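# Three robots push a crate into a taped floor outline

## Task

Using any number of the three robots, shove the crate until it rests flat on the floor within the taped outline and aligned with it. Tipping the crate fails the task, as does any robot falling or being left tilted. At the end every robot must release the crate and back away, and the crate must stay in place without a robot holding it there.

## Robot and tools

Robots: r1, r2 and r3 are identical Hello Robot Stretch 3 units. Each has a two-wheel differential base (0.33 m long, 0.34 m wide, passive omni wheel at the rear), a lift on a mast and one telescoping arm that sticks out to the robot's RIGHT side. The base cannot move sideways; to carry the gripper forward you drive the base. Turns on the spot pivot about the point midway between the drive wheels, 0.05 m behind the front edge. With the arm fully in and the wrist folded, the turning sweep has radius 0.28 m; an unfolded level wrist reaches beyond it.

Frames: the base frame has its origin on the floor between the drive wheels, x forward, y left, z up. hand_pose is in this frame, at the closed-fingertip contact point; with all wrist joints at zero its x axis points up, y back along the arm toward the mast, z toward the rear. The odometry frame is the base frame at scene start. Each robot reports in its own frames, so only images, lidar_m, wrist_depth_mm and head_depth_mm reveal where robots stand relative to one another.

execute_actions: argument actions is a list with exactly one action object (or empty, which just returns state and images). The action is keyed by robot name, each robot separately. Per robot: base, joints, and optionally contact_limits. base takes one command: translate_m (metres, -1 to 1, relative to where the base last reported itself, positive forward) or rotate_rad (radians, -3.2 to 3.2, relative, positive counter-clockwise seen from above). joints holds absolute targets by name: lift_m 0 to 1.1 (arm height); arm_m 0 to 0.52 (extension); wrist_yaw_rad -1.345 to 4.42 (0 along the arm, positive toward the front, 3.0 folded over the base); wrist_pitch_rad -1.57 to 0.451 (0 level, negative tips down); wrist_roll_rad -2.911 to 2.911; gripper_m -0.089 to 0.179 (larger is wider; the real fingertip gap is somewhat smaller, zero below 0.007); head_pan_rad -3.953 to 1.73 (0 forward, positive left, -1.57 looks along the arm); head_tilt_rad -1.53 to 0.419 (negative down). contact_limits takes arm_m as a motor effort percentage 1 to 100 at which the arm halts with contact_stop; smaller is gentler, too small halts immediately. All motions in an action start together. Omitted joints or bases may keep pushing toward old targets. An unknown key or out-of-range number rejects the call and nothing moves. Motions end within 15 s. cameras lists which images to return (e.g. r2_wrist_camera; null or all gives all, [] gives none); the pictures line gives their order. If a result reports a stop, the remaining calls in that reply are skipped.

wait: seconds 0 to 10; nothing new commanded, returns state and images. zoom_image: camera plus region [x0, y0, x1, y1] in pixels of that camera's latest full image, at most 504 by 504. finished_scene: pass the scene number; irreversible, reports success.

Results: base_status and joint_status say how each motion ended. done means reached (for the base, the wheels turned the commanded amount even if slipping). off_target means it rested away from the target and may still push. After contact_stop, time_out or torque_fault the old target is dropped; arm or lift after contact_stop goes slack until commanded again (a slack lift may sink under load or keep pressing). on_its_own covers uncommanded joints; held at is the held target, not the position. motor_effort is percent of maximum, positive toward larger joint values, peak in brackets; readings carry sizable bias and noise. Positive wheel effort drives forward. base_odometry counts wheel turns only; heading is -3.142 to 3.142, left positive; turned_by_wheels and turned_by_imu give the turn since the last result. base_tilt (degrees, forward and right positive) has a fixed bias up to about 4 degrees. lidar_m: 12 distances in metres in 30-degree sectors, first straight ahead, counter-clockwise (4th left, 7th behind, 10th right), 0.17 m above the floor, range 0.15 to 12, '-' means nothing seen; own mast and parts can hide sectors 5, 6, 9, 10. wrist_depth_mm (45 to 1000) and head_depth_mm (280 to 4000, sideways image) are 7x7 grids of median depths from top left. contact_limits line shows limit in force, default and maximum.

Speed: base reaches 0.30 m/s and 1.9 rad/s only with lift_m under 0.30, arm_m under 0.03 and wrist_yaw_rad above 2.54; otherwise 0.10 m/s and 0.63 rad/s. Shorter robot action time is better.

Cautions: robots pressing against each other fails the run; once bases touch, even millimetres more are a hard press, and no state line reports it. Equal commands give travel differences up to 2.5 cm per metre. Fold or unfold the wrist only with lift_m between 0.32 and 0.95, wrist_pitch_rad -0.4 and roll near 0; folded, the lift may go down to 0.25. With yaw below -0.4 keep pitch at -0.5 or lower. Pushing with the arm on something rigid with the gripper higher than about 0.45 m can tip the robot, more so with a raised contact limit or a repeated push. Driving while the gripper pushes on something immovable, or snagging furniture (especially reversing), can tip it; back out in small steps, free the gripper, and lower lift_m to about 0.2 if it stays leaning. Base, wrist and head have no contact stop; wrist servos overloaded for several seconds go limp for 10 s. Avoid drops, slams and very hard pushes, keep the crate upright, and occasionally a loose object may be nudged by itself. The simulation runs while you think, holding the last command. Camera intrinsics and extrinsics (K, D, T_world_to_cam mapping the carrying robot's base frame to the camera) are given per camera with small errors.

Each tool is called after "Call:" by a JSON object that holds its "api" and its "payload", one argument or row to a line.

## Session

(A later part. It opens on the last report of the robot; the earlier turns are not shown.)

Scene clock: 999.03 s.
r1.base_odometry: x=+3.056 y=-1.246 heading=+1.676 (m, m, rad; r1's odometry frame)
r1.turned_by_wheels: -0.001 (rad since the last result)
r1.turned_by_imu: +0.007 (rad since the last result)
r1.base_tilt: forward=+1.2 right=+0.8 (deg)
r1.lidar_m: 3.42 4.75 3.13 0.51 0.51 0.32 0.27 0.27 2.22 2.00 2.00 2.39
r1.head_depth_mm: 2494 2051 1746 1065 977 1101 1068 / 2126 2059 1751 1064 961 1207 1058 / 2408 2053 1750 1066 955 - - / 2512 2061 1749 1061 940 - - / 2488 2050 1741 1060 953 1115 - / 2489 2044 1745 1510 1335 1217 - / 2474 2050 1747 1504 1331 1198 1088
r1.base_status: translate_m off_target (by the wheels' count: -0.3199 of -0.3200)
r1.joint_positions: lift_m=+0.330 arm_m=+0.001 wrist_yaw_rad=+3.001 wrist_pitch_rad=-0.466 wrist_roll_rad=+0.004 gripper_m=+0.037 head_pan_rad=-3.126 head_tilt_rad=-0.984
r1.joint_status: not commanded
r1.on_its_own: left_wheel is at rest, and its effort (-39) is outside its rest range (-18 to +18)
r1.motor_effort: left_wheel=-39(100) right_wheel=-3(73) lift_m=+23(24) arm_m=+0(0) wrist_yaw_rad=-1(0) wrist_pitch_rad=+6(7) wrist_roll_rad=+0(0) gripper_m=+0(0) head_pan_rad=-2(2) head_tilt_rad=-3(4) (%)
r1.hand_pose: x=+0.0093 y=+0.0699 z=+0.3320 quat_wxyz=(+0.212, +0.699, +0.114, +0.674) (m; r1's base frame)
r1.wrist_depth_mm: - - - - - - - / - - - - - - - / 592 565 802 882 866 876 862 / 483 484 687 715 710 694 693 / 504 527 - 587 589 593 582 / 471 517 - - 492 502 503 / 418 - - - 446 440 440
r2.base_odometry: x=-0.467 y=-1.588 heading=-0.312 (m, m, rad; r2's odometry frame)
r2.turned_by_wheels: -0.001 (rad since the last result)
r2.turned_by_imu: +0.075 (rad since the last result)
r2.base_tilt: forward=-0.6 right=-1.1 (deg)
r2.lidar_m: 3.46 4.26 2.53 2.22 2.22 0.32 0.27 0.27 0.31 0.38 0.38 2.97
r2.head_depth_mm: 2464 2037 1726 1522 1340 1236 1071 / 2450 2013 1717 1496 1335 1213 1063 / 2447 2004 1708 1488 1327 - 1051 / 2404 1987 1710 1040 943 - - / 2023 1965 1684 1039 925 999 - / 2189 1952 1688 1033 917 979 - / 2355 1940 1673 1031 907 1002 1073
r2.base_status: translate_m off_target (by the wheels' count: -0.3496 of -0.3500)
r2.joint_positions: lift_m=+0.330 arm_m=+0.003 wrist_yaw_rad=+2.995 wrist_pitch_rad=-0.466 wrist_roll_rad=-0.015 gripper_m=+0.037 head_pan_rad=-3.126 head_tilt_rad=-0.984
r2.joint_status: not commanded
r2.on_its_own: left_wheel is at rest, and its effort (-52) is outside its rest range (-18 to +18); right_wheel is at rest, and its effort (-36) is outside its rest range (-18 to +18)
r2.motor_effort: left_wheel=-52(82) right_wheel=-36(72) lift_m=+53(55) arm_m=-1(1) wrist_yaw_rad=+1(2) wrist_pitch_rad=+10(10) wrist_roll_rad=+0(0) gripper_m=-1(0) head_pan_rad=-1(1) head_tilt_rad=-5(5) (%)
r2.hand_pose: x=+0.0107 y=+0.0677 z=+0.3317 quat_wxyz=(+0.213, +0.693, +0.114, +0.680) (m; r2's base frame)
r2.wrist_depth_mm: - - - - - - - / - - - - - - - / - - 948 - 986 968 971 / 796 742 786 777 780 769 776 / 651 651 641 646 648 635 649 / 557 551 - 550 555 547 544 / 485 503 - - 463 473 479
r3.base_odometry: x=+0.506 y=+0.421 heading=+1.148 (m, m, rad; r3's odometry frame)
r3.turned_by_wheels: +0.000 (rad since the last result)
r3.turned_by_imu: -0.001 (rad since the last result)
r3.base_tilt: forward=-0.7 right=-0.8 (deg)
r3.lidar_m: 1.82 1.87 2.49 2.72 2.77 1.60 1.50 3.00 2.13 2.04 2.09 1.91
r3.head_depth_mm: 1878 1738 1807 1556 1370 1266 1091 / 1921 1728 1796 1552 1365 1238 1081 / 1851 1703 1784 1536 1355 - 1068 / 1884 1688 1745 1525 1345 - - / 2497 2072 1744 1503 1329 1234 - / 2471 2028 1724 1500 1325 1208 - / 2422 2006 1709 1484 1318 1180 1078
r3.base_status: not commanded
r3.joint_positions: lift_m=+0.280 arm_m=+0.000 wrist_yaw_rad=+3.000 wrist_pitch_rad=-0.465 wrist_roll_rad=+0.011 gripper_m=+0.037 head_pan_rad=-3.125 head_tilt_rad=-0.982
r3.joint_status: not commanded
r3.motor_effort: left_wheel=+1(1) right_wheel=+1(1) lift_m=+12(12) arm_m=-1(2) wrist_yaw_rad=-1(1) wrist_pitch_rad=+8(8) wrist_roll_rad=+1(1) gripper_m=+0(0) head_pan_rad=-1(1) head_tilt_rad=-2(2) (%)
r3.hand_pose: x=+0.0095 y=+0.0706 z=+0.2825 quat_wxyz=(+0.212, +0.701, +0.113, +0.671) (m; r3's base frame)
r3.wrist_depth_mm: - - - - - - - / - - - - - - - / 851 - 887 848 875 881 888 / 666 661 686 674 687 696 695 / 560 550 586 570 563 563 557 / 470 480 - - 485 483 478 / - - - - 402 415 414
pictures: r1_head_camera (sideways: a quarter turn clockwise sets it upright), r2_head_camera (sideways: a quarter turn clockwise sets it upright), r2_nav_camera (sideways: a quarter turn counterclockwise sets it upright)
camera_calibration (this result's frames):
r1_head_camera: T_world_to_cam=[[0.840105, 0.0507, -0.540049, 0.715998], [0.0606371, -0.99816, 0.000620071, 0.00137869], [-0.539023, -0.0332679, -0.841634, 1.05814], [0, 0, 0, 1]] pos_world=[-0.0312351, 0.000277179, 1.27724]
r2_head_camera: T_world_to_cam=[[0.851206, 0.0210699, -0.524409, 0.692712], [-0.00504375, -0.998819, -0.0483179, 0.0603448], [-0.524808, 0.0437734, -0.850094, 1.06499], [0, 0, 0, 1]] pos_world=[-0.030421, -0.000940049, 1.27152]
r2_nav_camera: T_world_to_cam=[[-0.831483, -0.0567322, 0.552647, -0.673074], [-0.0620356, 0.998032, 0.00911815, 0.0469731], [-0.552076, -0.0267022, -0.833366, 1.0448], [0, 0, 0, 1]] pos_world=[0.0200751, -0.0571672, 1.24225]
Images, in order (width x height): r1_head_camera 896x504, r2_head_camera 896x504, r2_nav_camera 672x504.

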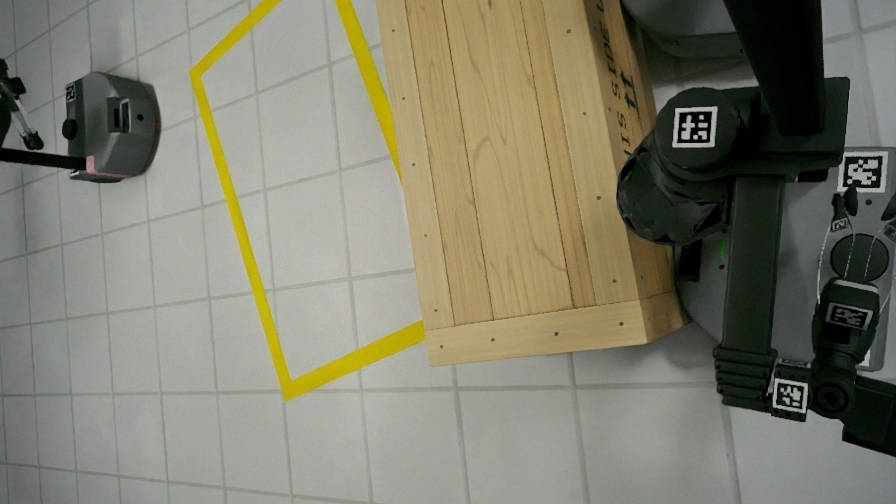

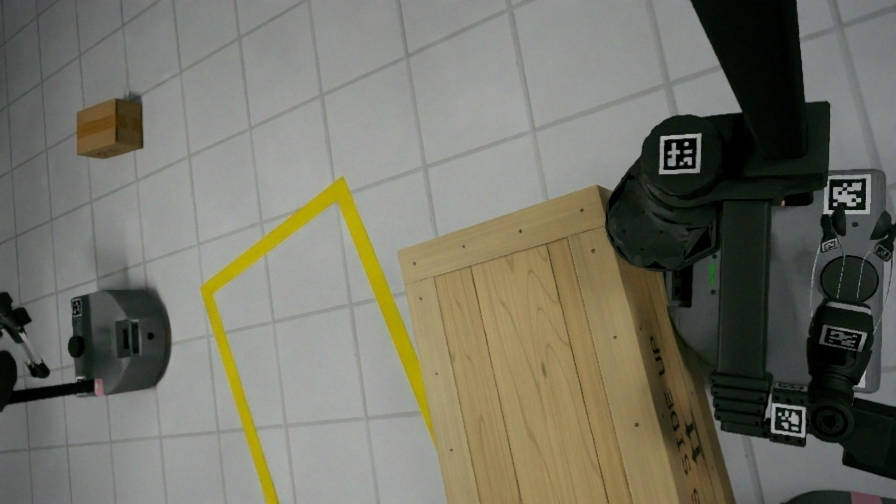

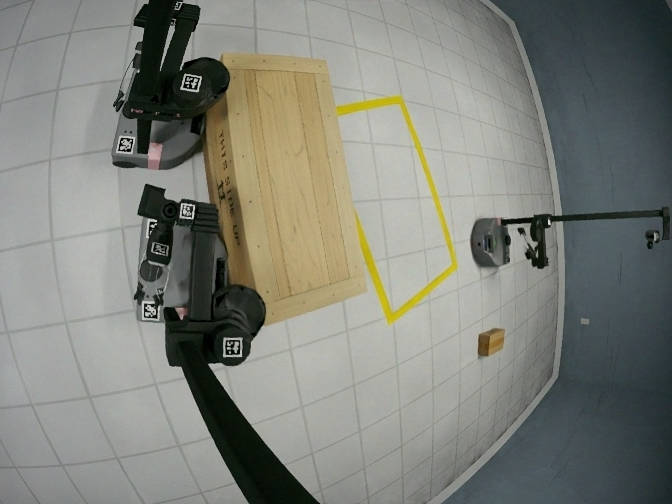

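Call:
{"api": "execute_actions", "payload": {
  "actions": [
    {"r3":{"base":{"translate_m":-0.95},"joints":{"head_tilt_rad":-0.99}},"r2":{"base":{"translate_m":0.25}},"r1":{"base":{"translate_m":0.02}}}
  ],
  "cameras": ["r3_head_camera","r2_head_camera","r2_nav_camera"]
}}

Scene clock: 1053.27 s.
r1.base_odometry: x=+3.054 y=-1.226 heading=+1.676 (m, m, rad; r1's odometry frame)
r1.turned_by_wheels: +0.000 (rad since the last result)
r1.turned_by_imu: -0.001 (rad since the last result)
r1.base_tilt: forward=+1.3 right=+0.8 (deg)
r1.lidar_m: 3.38 4.77 3.15 0.49 0.59 0.34 0.29 0.29 2.21 2.00 2.00 2.39
r1.head_depth_mm: 2354 1280 1569 1063 991 1219 981 / 2496 1997 1640 1067 972 1241 1055 / 2478 2049 1747 1059 958 - - / 2493 2060 1743 1061 955 - - / 2486 2041 1731 1061 957 1195 - / 2479 2045 1733 1504 1338 1217 - / 2493 2049 1727 1517 1337 1195 1082
r1.base_status: done
r1.joint_positions: lift_m=+0.330 arm_m=+0.001 wrist_yaw_rad=+3.001 wrist_pitch_rad=-0.466 wrist_roll_rad=+0.004 gripper_m=+0.037 head_pan_rad=-3.126 head_tilt_rad=-0.984
r1.joint_status: not commanded
r1.motor_effort: left_wheel=+0(34) right_wheel=+0(6) lift_m=+23(23) arm_m=+0(0) wrist_yaw_rad=+0(2) wrist_pitch_rad=+6(6) wrist_roll_rad=+0(0) gripper_m=+0(1) head_pan_rad=-2(1) head_tilt_rad=-4(4) (%)
r1.hand_pose: x=+0.0093 y=+0.0699 z=+0.3320 quat_wxyz=(+0.212, +0.699, +0.114, +0.674) (m; r1's base frame)
r1.wrist_depth_mm: - - - - - - - / - - - - - - - / 698 872 587 578 861 870 847 / 614 717 501 520 692 696 686 / 552 605 - 578 593 589 573 / 491 520 - - 498 504 507 / 443 - - - 444 445 440
r2.base_odometry: x=-0.229 y=-1.665 heading=-0.312 (m, m, rad; r2's odometry frame)
r2.turned_by_wheels: +0.000 (rad since the last result)
r2.turned_by_imu: -0.001 (rad since the last result)
r2.base_tilt: forward=-0.8 right=-1.1 (deg)
r2.lidar_m: 3.23 4.36 2.60 2.28 2.28 2.68 0.51 0.51 0.39 0.49 2.48 2.91
r2.head_depth_mm: 2463 2026 1729 1506 1331 1230 1071 / 2392 2011 1724 1496 1328 1211 1064 / 2421 2017 1715 1470 1322 - 1049 / 2373 1882 1219 1073 1296 - - / 2374 1619 1184 1055 1269 1220 - / 2247 1961 1674 1030 1239 1192 - / 2307 1938 1678 1027 1160 1122 1047
r2.base_status: done
r2.joint_positions: lift_m=+0.330 arm_m=+0.003 wrist_yaw_rad=+2.995 wrist_pitch_rad=-0.466 wrist_roll_rad=-0.015 gripper_m=+0.037 head_pan_rad=-3.126 head_tilt_rad=-0.984
r2.joint_status: not commanded
r2.motor_effort: left_wheel=+0(47) right_wheel=+0(36) lift_m=+53(53) arm_m=-1(1) wrist_yaw_rad=+0(1) wrist_pitch_rad=+10(10) wrist_roll_rad=+0(0) gripper_m=+0(1) head_pan_rad=-1(1) head_tilt_rad=-4(5) (%)
r2.hand_pose: x=+0.0107 y=+0.0677 z=+0.3317 quat_wxyz=(+0.213, +0.693, +0.114, +0.680) (m; r2's base frame)
r2.wrist_depth_mm: - - - - - - - / - - - - - - - / - - - 995 997 952 995 / 804 743 803 787 781 771 778 / 660 655 673 653 646 636 636 / 553 553 - 546 562 550 544 / 491 494 - - 464 477 477
r3.base_odometry: x=+0.116 y=-0.445 heading=+1.148 (m, m, rad; r3's odometry frame)
r3.turned_by_wheels: +0.000 (rad since the last result)
r3.turned_by_imu: -0.004 (rad since the last result)
r3.base_tilt: forward=-0.5 right=-0.9 (deg)
r3.lidar_m: 2.77 2.84 2.81 2.65 0.88 0.60 0.56 3.07 2.17 2.07 2.13 2.83
r3.head_depth_mm: 2646 1486 1261 1134 1353 1265 1091 / 2629 2066 1251 1126 1346 1233 1082 / 2549 1987 1239 1116 1337 - 1066 / 1353 1686 1233 1111 1320 - - / 2490 2035 1737 1457 1329 1232 - / 2455 2027 1725 1493 1322 1210 - / 2446 1993 1708 1487 1317 1180 1086
r3.base_status: done
r3.joint_positions: lift_m=+0.280 arm_m=+0.000 wrist_yaw_rad=+3.000 wrist_pitch_rad=-0.465 wrist_roll_rad=+0.011 gripper_m=+0.037 head_pan_rad=-3.125 head_tilt_rad=-0.982
r3.joint_status: all done
r3.motor_effort: left_wheel=+0(5) right_wheel=+1(3) lift_m=+12(12) arm_m=-1(1) wrist_yaw_rad=-1(1) wrist_pitch_rad=+8(8) wrist_roll_rad=+1(1) gripper_m=+0(0) head_pan_rad=-1(1) head_tilt_rad=-2(1) (%)
r3.hand_pose: x=+0.0095 y=+0.0706 z=+0.2825 quat_wxyz=(+0.212, +0.701, +0.113, +0.671) (m; r3's base frame)
r3.wrist_depth_mm: - - - - - - - / - - - - - - - / 842 - 874 872 859 874 892 / 665 661 677 680 685 685 699 / 551 564 571 568 562 562 575 / 475 483 - - 487 479 482 / - - - - 402 408 414
pictures: r2_head_camera (sideways: a quarter turn clockwise sets it upright), r2_nav_camera (sideways: a quarter turn counterclockwise sets it upright), r3_head_camera (sideways: a quarter turn clockwise sets it upright)
camera_calibration (this result's frames):
r2_head_camera: T_world_to_cam=[[0.851207, 0.0210732, -0.524407, 0.692708], [-0.00503979, -0.998819, -0.0483179, 0.0603449], [-0.524806, 0.0437715, -0.850096, 1.06499], [0, 0, 0, 1]] pos_world=[-0.0304209, -0.000940187, 1.27152]
r2_nav_camera: T_world_to_cam=[[-0.831484, -0.0567354, 0.552644, -0.67307], [-0.0620394, 0.998032, 0.009118, 0.0469733], [-0.552074, -0.0267042, -0.833368, 1.0448], [0, 0, 0, 1]] pos_world=[0.0200755, -0.0571671, 1.24225]
r3_head_camera: T_world_to_cam=[[0.832174, 0.054888, -0.551792, 0.726006], [0.0244063, -0.99775, -0.0624405, 0.0771171], [-0.553978, 0.0384942, -0.831641, 1.04489], [0, 0, 0, 1]] pos_world=[-0.0271966, -0.0031277, 1.2744]
Images, in order (width x height): r2_head_camera 896x504, r2_nav_camera 672x504, r3_head_camera 896x504.

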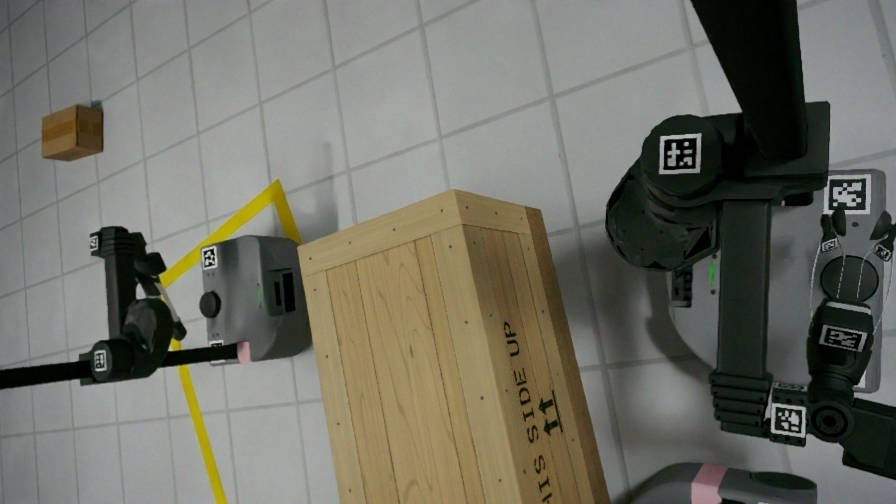

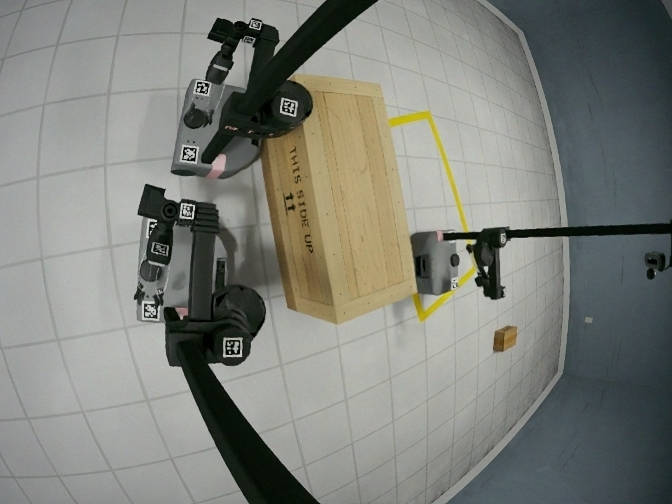

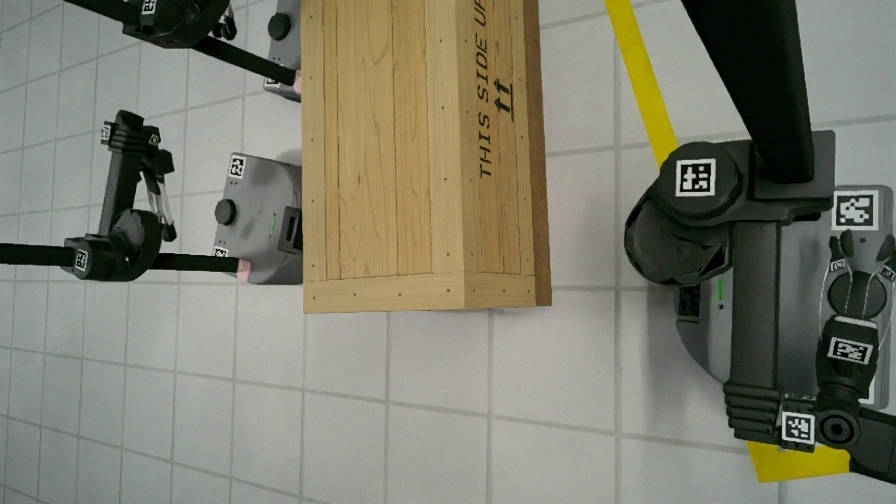

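Call:
{"api": "execute_actions", "payload": {
  "actions": [
    {"r3":{"base":{"translate_m":-0.24}}}
  ],
  "cameras": []
}}

Call:
{"api": "execute_actions", "payload": {
  "actions": [
    {"r3":{"joints":{"lift_m":0.33}}}
  ],
  "cameras": []
}}

Call:
{"api": "execute_actions", "payload": {
  "actions": [
    {"r3":{"base":{"translate_m":-0.17}},"r1":{"base":{"translate_m":-0.15}}}
  ],
  "cameras": ["r1_head_camera","r3_head_camera","r2_nav_camera"]
}}

Scene clock: 1066.33 s.
r1.base_odometry: x=+3.054 y=-1.226 heading=+1.676 (m, m, rad; r1's odometry frame)
r1.turned_by_wheels: +0.000 (rad since the last result)
r1.turned_by_imu: -0.001 (rad since the last result)
r1.base_tilt: forward=+1.2 right=+0.8 (deg)
r1.lidar_m: 3.39 4.74 3.12 0.49 0.59 0.34 0.29 0.29 2.23 1.99 2.00 2.39
r1.head_depth_mm: 2474 1166 1459 1066 991 1218 980 / 2488 2053 1751 1068 974 1238 1060 / 2480 2051 1736 1063 959 - - / 2465 2049 1750 1063 953 - - / 2496 2043 1743 1060 954 1201 - / 2508 2039 1740 1508 1334 1219 - / 2481 2038 1738 1517 1334 1196 1081
r1.base_status: not commanded
r1.joint_positions: lift_m=+0.330 arm_m=+0.001 wrist_yaw_rad=+3.001 wrist_pitch_rad=-0.466 wrist_roll_rad=+0.004 gripper_m=+0.037 head_pan_rad=-3.126 head_tilt_rad=-0.984
r1.joint_status: not commanded
r1.motor_effort: left_wheel=+1(0) right_wheel=-1(1) lift_m=+24(23) arm_m=+0(0) wrist_yaw_rad=-1(2) wrist_pitch_rad=+7(6) wrist_roll_rad=+0(0) gripper_m=+0(0) head_pan_rad=-2(1) head_tilt_rad=-4(3) (%)
r1.hand_pose: x=+0.0093 y=+0.0699 z=+0.3320 quat_wxyz=(+0.212, +0.699, +0.114, +0.674) (m; r1's base frame)
r1.wrist_depth_mm: - - - - - - - / - - - - - - - / 687 895 572 583 865 869 878 / 605 714 500 519 707 703 691 / 554 596 - 572 585 590 576 / 493 511 - - 495 502 504 / 438 - - - 445 443 443
r2.base_odometry: x=-0.229 y=-1.665 heading=-0.312 (m, m, rad; r2's odometry frame)
r2.turned_by_wheels: +0.000 (rad since the last result)
r2.turned_by_imu: -0.002 (rad since the last result)
r2.base_tilt: forward=-0.6 right=-1.1 (deg)
r2.lidar_m: 3.21 4.35 2.61 2.28 2.28 2.68 0.51 0.51 0.39 0.49 2.48 2.91
r2.head_depth_mm: 2447 2037 1727 1506 1328 1233 1070 / 2377 2006 1718 1501 1329 1215 1070 / 2418 2004 1711 1469 1324 - 1058 / 2388 1851 1221 1075 1292 - - / 2363 1179 1192 1052 1262 1223 - / 2224 1916 1682 1032 1244 1195 - / 2326 1952 1675 1032 1157 1121 1052
r2.base_status: not commanded
r2.joint_positions: lift_m=+0.330 arm_m=+0.003 wrist_yaw_rad=+2.995 wrist_pitch_rad=-0.466 wrist_roll_rad=-0.015 gripper_m=+0.037 head_pan_rad=-3.126 head_tilt_rad=-0.984
r2.joint_status: not commanded
r2.motor_effort: left_wheel=+0(0) right_wheel=+0(1) lift_m=+53(53) arm_m=-1(1) wrist_yaw_rad=+0(1) wrist_pitch_rad=+10(10) wrist_roll_rad=+0(0) gripper_m=+0(0) head_pan_rad=-1(1) head_tilt_rad=-4(4) (%)
r2.hand_pose: x=+0.0107 y=+0.0677 z=+0.3317 quat_wxyz=(+0.213, +0.693, +0.114, +0.680) (m; r2's base frame)
r2.wrist_depth_mm: - - - - - - - / - - - - - - - / - - 973 960 997 965 970 / 783 760 771 782 795 767 786 / 657 654 679 637 664 645 626 / 556 547 - 552 571 558 535 / 485 490 - - 472 489 473
r3.base_odometry: x=+0.018 y=-0.664 heading=+1.148 (m, m, rad; r3's odometry frame)
r3.turned_by_wheels: +0.000 (rad since the last result)
r3.turned_by_imu: -0.001 (rad since the last result)
r3.base_tilt: forward=-0.6 right=-0.7 (deg)
r3.lidar_m: 2.98 3.08 2.80 2.65 0.50 0.34 0.32 3.08 2.19 2.08 2.14 2.84
r3.head_depth_mm: 2664 2144 1483 1097 998 1262 1091 / 2611 2064 1784 1084 990 1237 1088 / 2577 1933 1577 1078 982 - 1068 / 2364 1177 1535 1066 961 - - / 2492 2055 1736 1461 1288 1230 - / 2475 2035 1718 1500 1326 1211 - / 2434 2007 1706 1484 1321 1184 1083
r3.base_status: done
r3.joint_positions: lift_m=+0.280 arm_m=+0.000 wrist_yaw_rad=+3.000 wrist_pitch_rad=-0.465 wrist_roll_rad=+0.011 gripper_m=+0.037 head_pan_rad=-3.125 head_tilt_rad=-0.982
r3.joint_status: not commanded
r3.motor_effort: left_wheel=+0(5) right_wheel=+1(3) lift_m=+12(12) arm_m=-1(1) wrist_yaw_rad=-1(1) wrist_pitch_rad=+8(8) wrist_roll_rad=+1(1) gripper_m=+0(0) head_pan_rad=-1(1) head_tilt_rad=-2(2) (%)
r3.hand_pose: x=+0.0095 y=+0.0706 z=+0.2825 quat_wxyz=(+0.212, +0.701, +0.113, +0.671) (m; r3's base frame)
r3.wrist_depth_mm: 541 - - - - - - / 573 - - - - - - / 549 - 864 846 860 881 924 / 530 679 683 687 686 679 691 / 513 555 567 565 572 569 563 / 461 484 - - 492 474 470 / - - - - 403 414 414
pictures: none
No camera images: the call's "cameras" was empty. Leave "cameras" out to get every camera's image.

Scene clock: 1067.63 s.
r1.base_odometry: x=+3.054 y=-1.226 heading=+1.676 (m, m, rad; r1's odometry frame)
r1.turned_by_wheels: +0.000 (rad since the last result)
r1.turned_by_imu: +0.000 (rad since the last result)
r1.base_tilt: forward=+1.2 right=+0.8 (deg)
r1.lidar_m: 3.40 4.75 3.12 0.49 0.59 0.34 0.29 0.29 2.22 1.99 2.00 2.39
r1.head_depth_mm: 2509 1123 1460 1067 993 1219 983 / 2497 2062 1742 1062 975 1241 1058 / 2487 2055 1734 1062 957 - - / 2494 2041 1736 1062 950 - - / 2495 2041 1733 1061 955 1202 - / 2493 2048 1741 1512 1335 1218 - / 2488 2043 1724 1505 1334 1193 1087
r1.base_status: not commanded
r1.joint_positions: lift_m=+0.330 arm_m=+0.001 wrist_yaw_rad=+3.001 wrist_pitch_rad=-0.466 wrist_roll_rad=+0.004 gripper_m=+0.037 head_pan_rad=-3.126 head_tilt_rad=-0.984
r1.joint_status: not commanded
r1.motor_effort: left_wheel=+1(1) right_wheel=+0(0) lift_m=+23(23) arm_m=+0(0) wrist_yaw_rad=-1(1) wrist_pitch_rad=+6(6) wrist_roll_rad=+0(0) gripper_m=-1(0) head_pan_rad=-2(2) head_tilt_rad=-4(3) (%)
r1.hand_pose: x=+0.0093 y=+0.0699 z=+0.3320 quat_wxyz=(+0.212, +0.699, +0.114, +0.674) (m; r1's base frame)
r1.wrist_depth_mm: - - - - - - - / - - - - - - - / 694 885 575 575 863 865 861 / 616 724 505 516 706 695 683 / 554 596 - 570 594 591 581 / 494 521 - - 493 506 504 / 442 - - - 448 442 441
r2.base_odometry: x=-0.229 y=-1.665 heading=-0.312 (m, m, rad; r2's odometry frame)
r2.turned_by_wheels: +0.000 (rad since the last result)
r2.turned_by_imu: +0.000 (rad since the last result)
r2.base_tilt: forward=-0.6 right=-1.1 (deg)
r2.lidar_m: 3.23 4.38 2.59 2.28 2.28 2.68 0.51 0.51 0.39 0.49 2.48 2.91
r2.head_depth_mm: 2428 2041 1729 1508 1334 1236 1075 / 2384 1998 1724 1510 1327 1217 1067 / 2408 1970 1718 1460 1322 - 1050 / 2387 1845 1225 1075 1294 - - / 2401 1154 1188 1057 1273 1218 - / 2218 1912 1678 1034 1243 1205 - / 2326 1953 1665 1027 1151 1124 1052
r2.base_status: not commanded
r2.joint_positions: lift_m=+0.330 arm_m=+0.003 wrist_yaw_rad=+2.995 wrist_pitch_rad=-0.466 wrist_roll_rad=-0.015 gripper_m=+0.037 head_pan_rad=-3.126 head_tilt_rad=-0.984
r2.joint_status: not commanded
r2.motor_effort: left_wheel=+0(0) right_wheel=+0(0) lift_m=+53(53) arm_m=-1(1) wrist_yaw_rad=+0(1) wrist_pitch_rad=+10(10) wrist_roll_rad=+0(0) gripper_m=+0(0) head_pan_rad=-1(1) head_tilt_rad=-4(5) (%)
r2.hand_pose: x=+0.0107 y=+0.0677 z=+0.3317 quat_wxyz=(+0.213, +0.693, +0.114, +0.680) (m; r2's base frame)
r2.wrist_depth_mm: - - - - - - - / - - - - - - - / - - 969 977 937 964 986 / 782 743 768 774 774 776 759 / 650 646 668 633 655 638 630 / 568 548 - 549 572 548 553 / 485 495 - - 467 476 481
r3.base_odometry: x=+0.018 y=-0.664 heading=+1.148 (m, m, rad; r3's odometry frame)
r3.turned_by_wheels: +0.000 (rad since the last result)
r3.turned_by_imu: +0.000 (rad since the last result)
r3.base_tilt: forward=-0.6 right=-0.9 (deg)
r3.lidar_m: 3.00 3.08 2.81 2.65 0.50 0.34 0.32 3.09 2.18 2.08 2.14 2.84
r3.head_depth_mm: 2615 2144 1485 1095 998 1269 1086 / 2593 2074 1800 1087 987 1240 1086 / 2601 1946 1579 1073 981 - 1067 / 2359 1170 1533 1066 963 - - / 2502 2049 1740 1453 1285 1228 - / 2458 2024 1731 1494 1331 1217 - / 2421 2010 1707 1487 1313 1181 1080
r3.base_status: not commanded
r3.joint_positions: lift_m=+0.330 arm_m=+0.000 wrist_yaw_rad=+3.000 wrist_pitch_rad=-0.465 wrist_roll_rad=+0.011 gripper_m=+0.037 head_pan_rad=-3.125 head_tilt_rad=-0.982
r3.joint_status: all done
r3.motor_effort: left_wheel=+0(0) right_wheel=+1(1) lift_m=+23(24) arm_m=-1(1) wrist_yaw_rad=+0(1) wrist_pitch_rad=+8(8) wrist_roll_rad=+1(1) gripper_m=+0(0) head_pan_rad=-1(2) head_tilt_rad=-2(2) (%)
r3.hand_pose: x=+0.0095 y=+0.0706 z=+0.3318 quat_wxyz=(+0.212, +0.701, +0.113, +0.671) (m; r3's base frame)
r3.wrist_depth_mm: 551 - - - - - - / 567 - - - - - - / 551 - 964 982 977 - - / 526 714 762 771 757 792 769 / 502 612 644 636 647 626 644 / 484 528 - 549 546 525 543 / 438 - - - 443 468 466
pictures: none
No camera images: the call's "cameras" was empty. Leave "cameras" out to get every camera's image.

Scene clock: 1071.13 s.
r1.base_odometry: x=+3.069 y=-1.375 heading=+1.677 (m, m, rad; r1's odometry frame)
r1.turned_by_wheels: +0.001 (rad since the last result)
r1.turned_by_imu: +0.257 (rad since the last result)
r1.base_tilt: forward=+1.1 right=+0.9 (deg)
r1.lidar_m: 3.46 3.74 0.51 0.58 0.32 0.28 0.27 0.31 2.06 2.01 2.11 3.01
r1.head_depth_mm: 2511 2057 1749 1517 944 883 1066 / 2506 2043 1738 1065 941 881 1056 / 2495 2048 1732 1063 939 - - / 2496 2049 1752 1066 941 - - / 2474 2060 1737 1510 1274 1236 - / 2502 2058 1737 1505 1340 1214 - / 2472 2048 1739 1509 1336 1196 1087
r1.base_status: translate_m off_target (by the wheels' count: -0.1498 of -0.1500)
r1.joint_positions: lift_m=+0.330 arm_m=+0.001 wrist_yaw_rad=+3.001 wrist_pitch_rad=-0.466 wrist_roll_rad=+0.004 gripper_m=+0.037 head_pan_rad=-3.126 head_tilt_rad=-0.984
r1.joint_status: not commanded
r1.on_its_own: right_wheel is at rest, and its effort (-47) is outside its rest range (-18 to +18)
r1.motor_effort: left_wheel=-17(100) right_wheel=-47(77) lift_m=+23(23) arm_m=+0(0) wrist_yaw_rad=-1(1) wrist_pitch_rad=+7(7) wrist_roll_rad=+0(0) gripper_m=-1(0) head_pan_rad=-2(2) head_tilt_rad=-4(4) (%)
r1.hand_pose: x=+0.0093 y=+0.0699 z=+0.3320 quat_wxyz=(+0.212, +0.699, +0.114, +0.674) (m; r1's base frame)
r1.wrist_depth_mm: 309 - - - - - - / 310 - - - - - - / 312 374 851 574 561 851 868 / 312 398 710 538 500 700 694 / 316 424 - 586 553 583 582 / 315 414 - - 493 508 502 / 304 - - - 441 440 440
r2.base_odometry: x=-0.229 y=-1.665 heading=-0.312 (m, m, rad; r2's odometry frame)
r2.turned_by_wheels: +0.000 (rad since the last result)
r2.turned_by_imu: -0.001 (rad since the last result)
r2.base_tilt: forward=-0.7 right=-1.2 (deg)
r2.lidar_m: 3.22 4.34 2.59 2.28 2.28 2.68 0.44 0.45 0.45 0.50 2.47 2.91
r2.head_depth_mm: 2472 2023 1730 1507 1344 1235 1067 / 2366 2021 1723 1493 1328 1217 1061 / 2400 1942 1716 1494 1332 - 1051 / 2403 1989 1457 1044 1137 - - / 2316 1055 1289 1037 1169 1218 - / 2295 1963 1675 1027 1159 1197 - / 2362 1938 1667 1030 1151 1117 1078
r2.base_status: not commanded
r2.joint_positions: lift_m=+0.330 arm_m=+0.003 wrist_yaw_rad=+2.995 wrist_pitch_rad=-0.466 wrist_roll_rad=-0.015 gripper_m=+0.037 head_pan_rad=-3.126 head_tilt_rad=-0.984
r2.joint_status: not commanded
r2.motor_effort: left_wheel=+0(0) right_wheel=-1(0) lift_m=+53(53) arm_m=-1(1) wrist_yaw_rad=+1(0) wrist_pitch_rad=+10(10) wrist_roll_rad=-1(0) gripper_m=+0(0) head_pan_rad=-1(1) head_tilt_rad=-4(5) (%)
r2.hand_pose: x=+0.0107 y=+0.0677 z=+0.3317 quat_wxyz=(+0.213, +0.693, +0.114, +0.680) (m; r2's base frame)
r2.wrist_depth_mm: - - - - - - - / - - - - - - - / - - 992 986 982 992 986 / 797 756 802 761 780 770 769 / 651 656 672 654 645 650 644 / 553 551 - 545 567 552 545 / 483 491 - - 469 477 476
r3.base_odometry: x=-0.052 y=-0.819 heading=+1.148 (m, m, rad; r3's odometry frame)
r3.turned_by_wheels: +0.000 (rad since the last result)
r3.turned_by_imu: +0.083 (rad since the last result)
r3.base_tilt: forward=-0.7 right=-0.9 (deg)
r3.lidar_m: 3.14 3.31 2.72 0.58 0.32 0.27 0.27 2.83 2.13 2.08 2.19 3.10
r3.head_depth_mm: 2643 2163 1806 1373 963 889 1093 / 2612 2110 1683 1408 958 896 1080 / 2422 1126 1487 1074 952 - 1065 / 2555 2078 1681 1088 949 - - / 2495 2055 1732 1507 1312 1230 - / 2463 2031 1718 1496 1323 1217 - / 2431 2019 1704 1483 1317 1177 1081
r3.base_status: translate_m off_target (by the wheels' count: -0.1696 of -0.1700)
r3.joint_positions: lift_m=+0.330 arm_m=+0.000 wrist_yaw_rad=+3.000 wrist_pitch_rad=-0.465 wrist_roll_rad=+0.011 gripper_m=+0.037 head_pan_rad=-3.126 head_tilt_rad=-0.983
r3.joint_status: not commanded
r3.on_its_own: left_wheel is at rest, and its effort (-42) is outside its rest range (-18 to +18); right_wheel is at rest, and its effort (-32) is outside its rest range (-18 to +18)
r3.motor_effort: left_wheel=-42(43) right_wheel=-32(60) lift_m=+22(23) arm_m=-1(1) wrist_yaw_rad=-1(2) wrist_pitch_rad=+8(8) wrist_roll_rad=+1(1) gripper_m=+0(1) head_pan_rad=+0(1) head_tilt_rad=-2(2) (%)
r3.hand_pose: x=+0.0095 y=+0.0706 z=+0.3319 quat_wxyz=(+0.212, +0.701, +0.113, +0.671) (m; r3's base frame)
r3.wrist_depth_mm: 358 - - - - - - / 319 - - - - - - / 317 - 868 959 - 999 - / 326 400 768 763 759 760 766 / 324 425 650 639 626 640 634 / 328 452 - 553 551 534 522 / 323 - - - 456 459 462
pictures: r1_head_camera (sideways: a quarter turn clockwise sets it upright), r2_nav_camera (sideways: a quarter turn counterclockwise sets it upright), r3_head_camera (sideways: a quarter turn clockwise sets it upright)
camera_calibration (this result's frames):
r1_head_camera: T_world_to_cam=[[0.840107, 0.0506581, -0.540051, 0.716], [0.0605874, -0.998163, 0.000619969, 0.00137913], [-0.539027, -0.0332411, -0.841632, 1.05814], [0, 0, 0, 1]] pos_world=[-0.0312351, 0.000279039, 1.27724]
r2_nav_camera: T_world_to_cam=[[-0.831484, -0.0567354, 0.552644, -0.673071], [-0.0620394, 0.998032, 0.00911801, 0.0469733], [-0.552074, -0.0267042, -0.833368, 1.0448], [0, 0, 0, 1]] pos_world=[0.0200755, -0.0571671, 1.24225]
r3_head_camera: T_world_to_cam=[[0.832354, 0.0547741, -0.551531, 0.725665], [0.024286, -0.997753, -0.0624379, 0.0771144], [-0.553712, 0.038576, -0.831814, 1.04512], [0, 0, 0, 1]] pos_world=[-0.0271884, -0.00312289, 1.27439]
Images, in order (width x height): r1_head_camera 896x504, r2_nav_camera 672x504, r3_head_camera 896x504.

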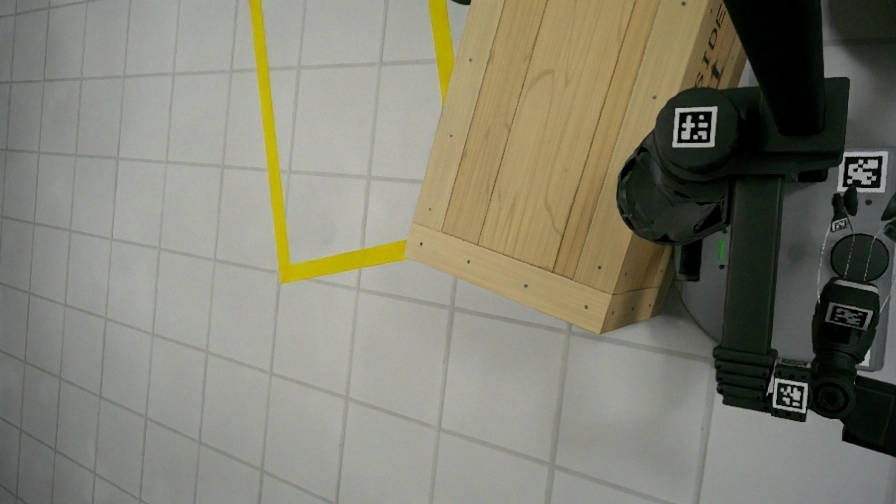

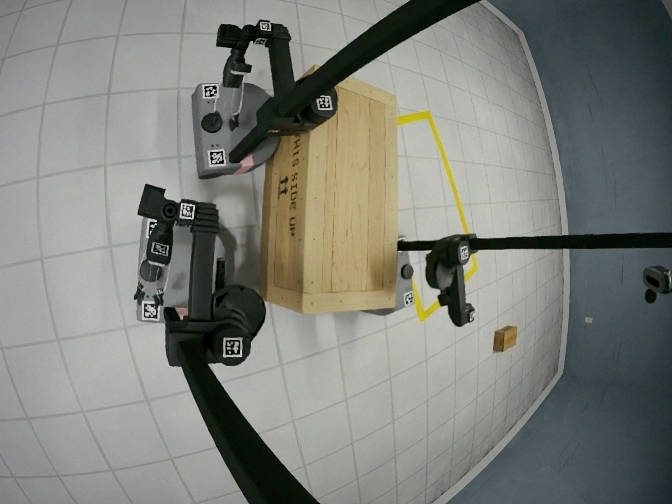

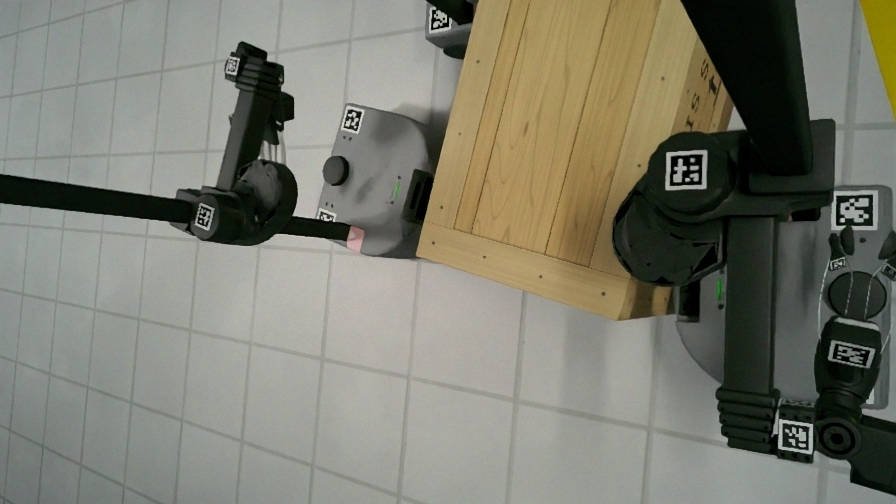

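Call:
{"api": "execute_actions", "payload": {
  "actions": [
    {"r3":{"base":{"translate_m":1.0},"joints":{"lift_m":0.28}},"r2":{"base":{"translate_m":0.3},"joints":{"lift_m":0.28}},"r1":{"base":{"translate_m":0.25},"joints":{"lift_m":0.28}}}
  ],
  "cameras": ["r2_head_camera","r2_nav_camera","r3_nav_camera"]
}}

Scene clock: 1106.07 s.
r1.base_odometry: x=+3.043 y=-1.126 heading=+1.677 (m, m, rad; r1's odometry frame)
r1.turned_by_wheels: +0.000 (rad since the last result)
r1.turned_by_imu: -0.001 (rad since the last result)
r1.base_tilt: forward=+1.2 right=+0.9 (deg)
r1.lidar_m: 3.22 3.74 0.46 2.75 0.61 0.52 0.52 2.76 2.08 2.02 2.12 3.02
r1.head_depth_mm: 2417 1959 1746 1066 1094 1224 1071 / 2488 2049 1740 1065 1188 1230 1061 / 2507 2043 1219 1062 1275 - - / 2480 2049 1701 1080 1298 - - / 2477 2044 1736 1485 1338 1233 - / 2492 2032 1733 1512 1340 1213 1111 / 2486 2037 1731 1508 1336 1197 1082
r1.base_status: done
r1.joint_positions: lift_m=+0.280 arm_m=+0.001 wrist_yaw_rad=+3.001 wrist_pitch_rad=-0.466 wrist_roll_rad=+0.004 gripper_m=+0.037 head_pan_rad=-3.126 head_tilt_rad=-0.984
r1.joint_status: all done
r1.motor_effort: left_wheel=+0(18) right_wheel=+0(43) lift_m=+20(22) arm_m=+0(0) wrist_yaw_rad=-1(1) wrist_pitch_rad=+6(6) wrist_roll_rad=+0(0) gripper_m=+0(1) head_pan_rad=-2(2) head_tilt_rad=-3(4) (%)
r1.hand_pose: x=+0.0093 y=+0.0699 z=+0.2822 quat_wxyz=(+0.212, +0.699, +0.114, +0.674) (m; r1's base frame)
r1.wrist_depth_mm: 557 - - - - - - / 555 - - - 619 - 997 / 572 705 789 551 465 486 758 / 576 638 632 521 407 407 625 / 528 539 - 543 464 466 514 / 458 - - - 443 453 445 / - - - - 394 396 395
r2.base_odometry: x=+0.057 y=-1.757 heading=-0.312 (m, m, rad; r2's odometry frame)
r2.turned_by_wheels: +0.000 (rad since the last result)
r2.turned_by_imu: -0.001 (rad since the last result)
r2.base_tilt: forward=-0.8 right=-1.3 (deg)
r2.lidar_m: 2.93 4.20 2.67 2.34 2.35 2.77 0.74 0.76 0.43 2.40 2.41 2.83
r2.head_depth_mm: 2471 2038 1731 1518 1334 1239 1070 / 2378 2017 1706 1499 1328 1212 1064 / 2392 1999 1695 1490 1320 - 1047 / 2410 1983 1193 1352 1323 - - / 2086 1964 1183 1341 1306 1233 - / 2236 1962 1179 1333 1303 1189 - / 2342 1955 1178 1330 1134 1073 1074
r2.base_status: done
r2.joint_positions: lift_m=+0.280 arm_m=+0.003 wrist_yaw_rad=+2.995 wrist_pitch_rad=-0.466 wrist_roll_rad=-0.015 gripper_m=+0.037 head_pan_rad=-3.126 head_tilt_rad=-0.984
r2.joint_status: all done
r2.motor_effort: left_wheel=+0(6) right_wheel=-1(6) lift_m=+28(49) arm_m=-1(1) wrist_yaw_rad=+1(1) wrist_pitch_rad=+10(10) wrist_roll_rad=+0(1) gripper_m=-1(0) head_pan_rad=-1(1) head_tilt_rad=-4(4) (%)
r2.hand_pose: x=+0.0107 y=+0.0677 z=+0.2824 quat_wxyz=(+0.213, +0.693, +0.114, +0.680) (m; r2's base frame)
r2.wrist_depth_mm: - - - - - - - / - - - - - - - / 884 - 879 876 913 861 859 / 715 672 700 681 689 691 686 / 574 583 594 592 575 563 567 / 492 492 - - 501 490 480 / 451 - - - 421 428 420
r3.base_odometry: x=+0.359 y=+0.093 heading=+1.148 (m, m, rad; r3's odometry frame)
r3.turned_by_wheels: +0.000 (rad since the last result)
r3.turned_by_imu: +0.002 (rad since the last result)
r3.base_tilt: forward=-0.6 right=-0.8 (deg)
r3.lidar_m: 2.16 2.27 2.70 2.62 2.75 1.24 1.24 2.89 2.18 2.13 2.23 2.21
r3.head_depth_mm: 1931 1492 1556 1570 1382 1263 1091 / 2525 1487 1621 1546 1357 1238 1087 / 2165 1482 1656 1542 1348 - 1067 / 2558 1515 1679 1516 1347 - - / 2516 2058 1741 1508 1329 1233 - / 2467 2019 1731 1506 1324 1208 - / 2419 2012 1703 1491 1310 1184 1086
r3.base_status: done
r3.joint_positions: lift_m=+0.280 arm_m=+0.000 wrist_yaw_rad=+3.000 wrist_pitch_rad=-0.465 wrist_roll_rad=+0.011 gripper_m=+0.037 head_pan_rad=-3.126 head_tilt_rad=-0.983
r3.joint_status: all done
r3.motor_effort: left_wheel=-1(39) right_wheel=+1(31) lift_m=+12(20) arm_m=-1(1) wrist_yaw_rad=-1(0) wrist_pitch_rad=+8(8) wrist_roll_rad=+1(1) gripper_m=+0(1) head_pan_rad=-2(1) head_tilt_rad=-2(2) (%)
r3.hand_pose: x=+0.0095 y=+0.0706 z=+0.2825 quat_wxyz=(+0.212, +0.701, +0.113, +0.671) (m; r3's base frame)
r3.wrist_depth_mm: - - - - - - - / - - - - - - - / 848 - 866 859 871 874 905 / 666 666 676 685 681 699 698 / 544 556 578 568 565 565 570 / 463 477 - - 475 478 475 / - - - - 405 409 413
pictures: r2_head_camera (sideways: a quarter turn clockwise sets it upright), r2_nav_camera (sideways: a quarter turn counterclockwise sets it upright), r3_nav_camera (sideways: a quarter turn counterclockwise sets it upright)
camera_calibration (this result's frames):
r2_head_camera: T_world_to_cam=[[0.851207, 0.0210732, -0.524407, 0.692709], [-0.0050398, -0.998819, -0.0483179, 0.0603449], [-0.524806, 0.0437715, -0.850096, 1.06499], [0, 0, 0, 1]] pos_world=[-0.0304209, -0.000940187, 1.27152]
r2_nav_camera: T_world_to_cam=[[-0.831484, -0.0567354, 0.552644, -0.673071], [-0.0620394, 0.998032, 0.00911801, 0.0469733], [-0.552074, -0.0267042, -0.833367, 1.0448], [0, 0, 0, 1]] pos_world=[0.0200755, -0.0571671, 1.24225]
r3_nav_camera: T_world_to_cam=[[-0.825098, -0.00585315, 0.564959, -0.682855], [-0.0456179, 0.997372, -0.0562898, 0.118007], [-0.563145, -0.0722169, -0.823197, 1.03083], [0, 0, 0, 1]] pos_world=[0.0224649, -0.0472506, 1.241]
Images, in order (width x height): r2_head_camera 896x504, r2_nav_camera 672x504, r3_nav_camera 672x504.

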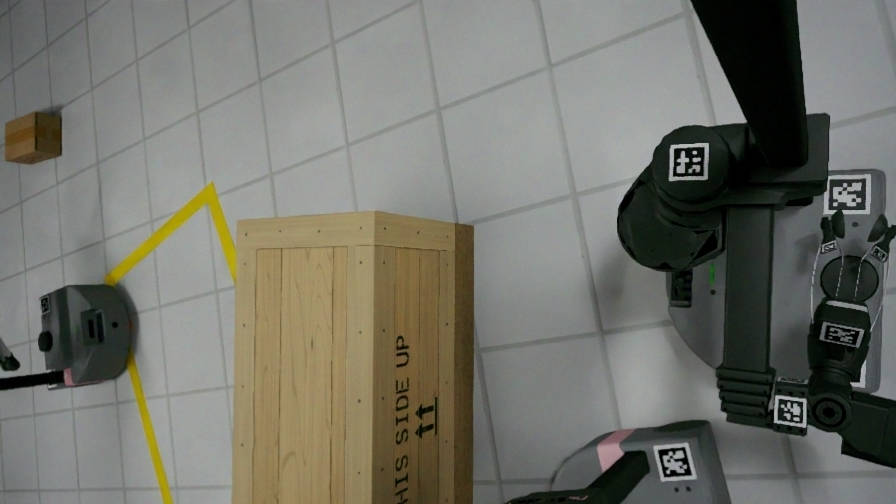

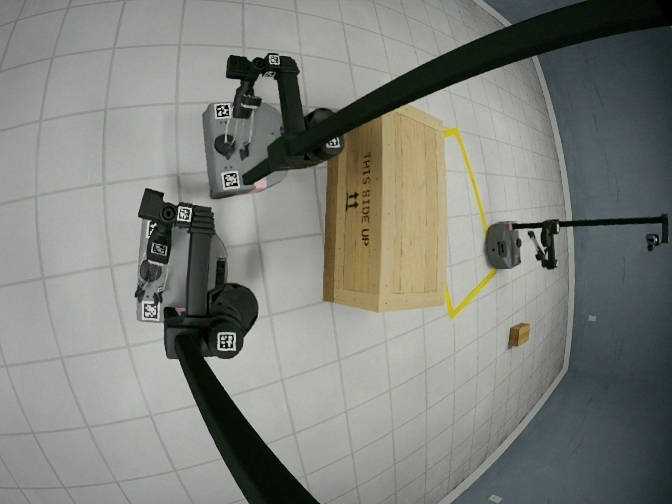

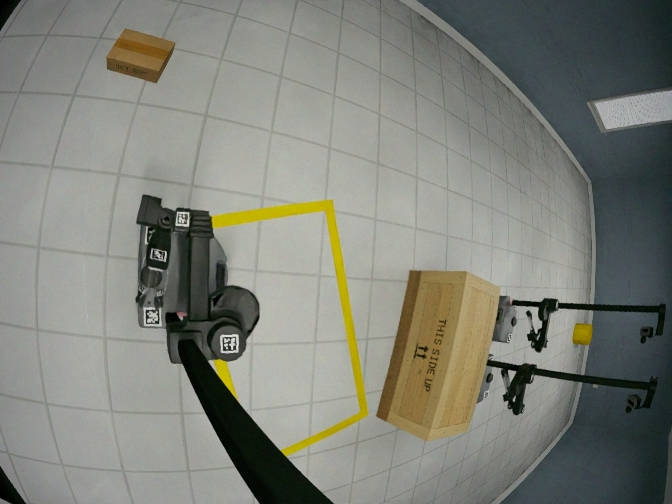

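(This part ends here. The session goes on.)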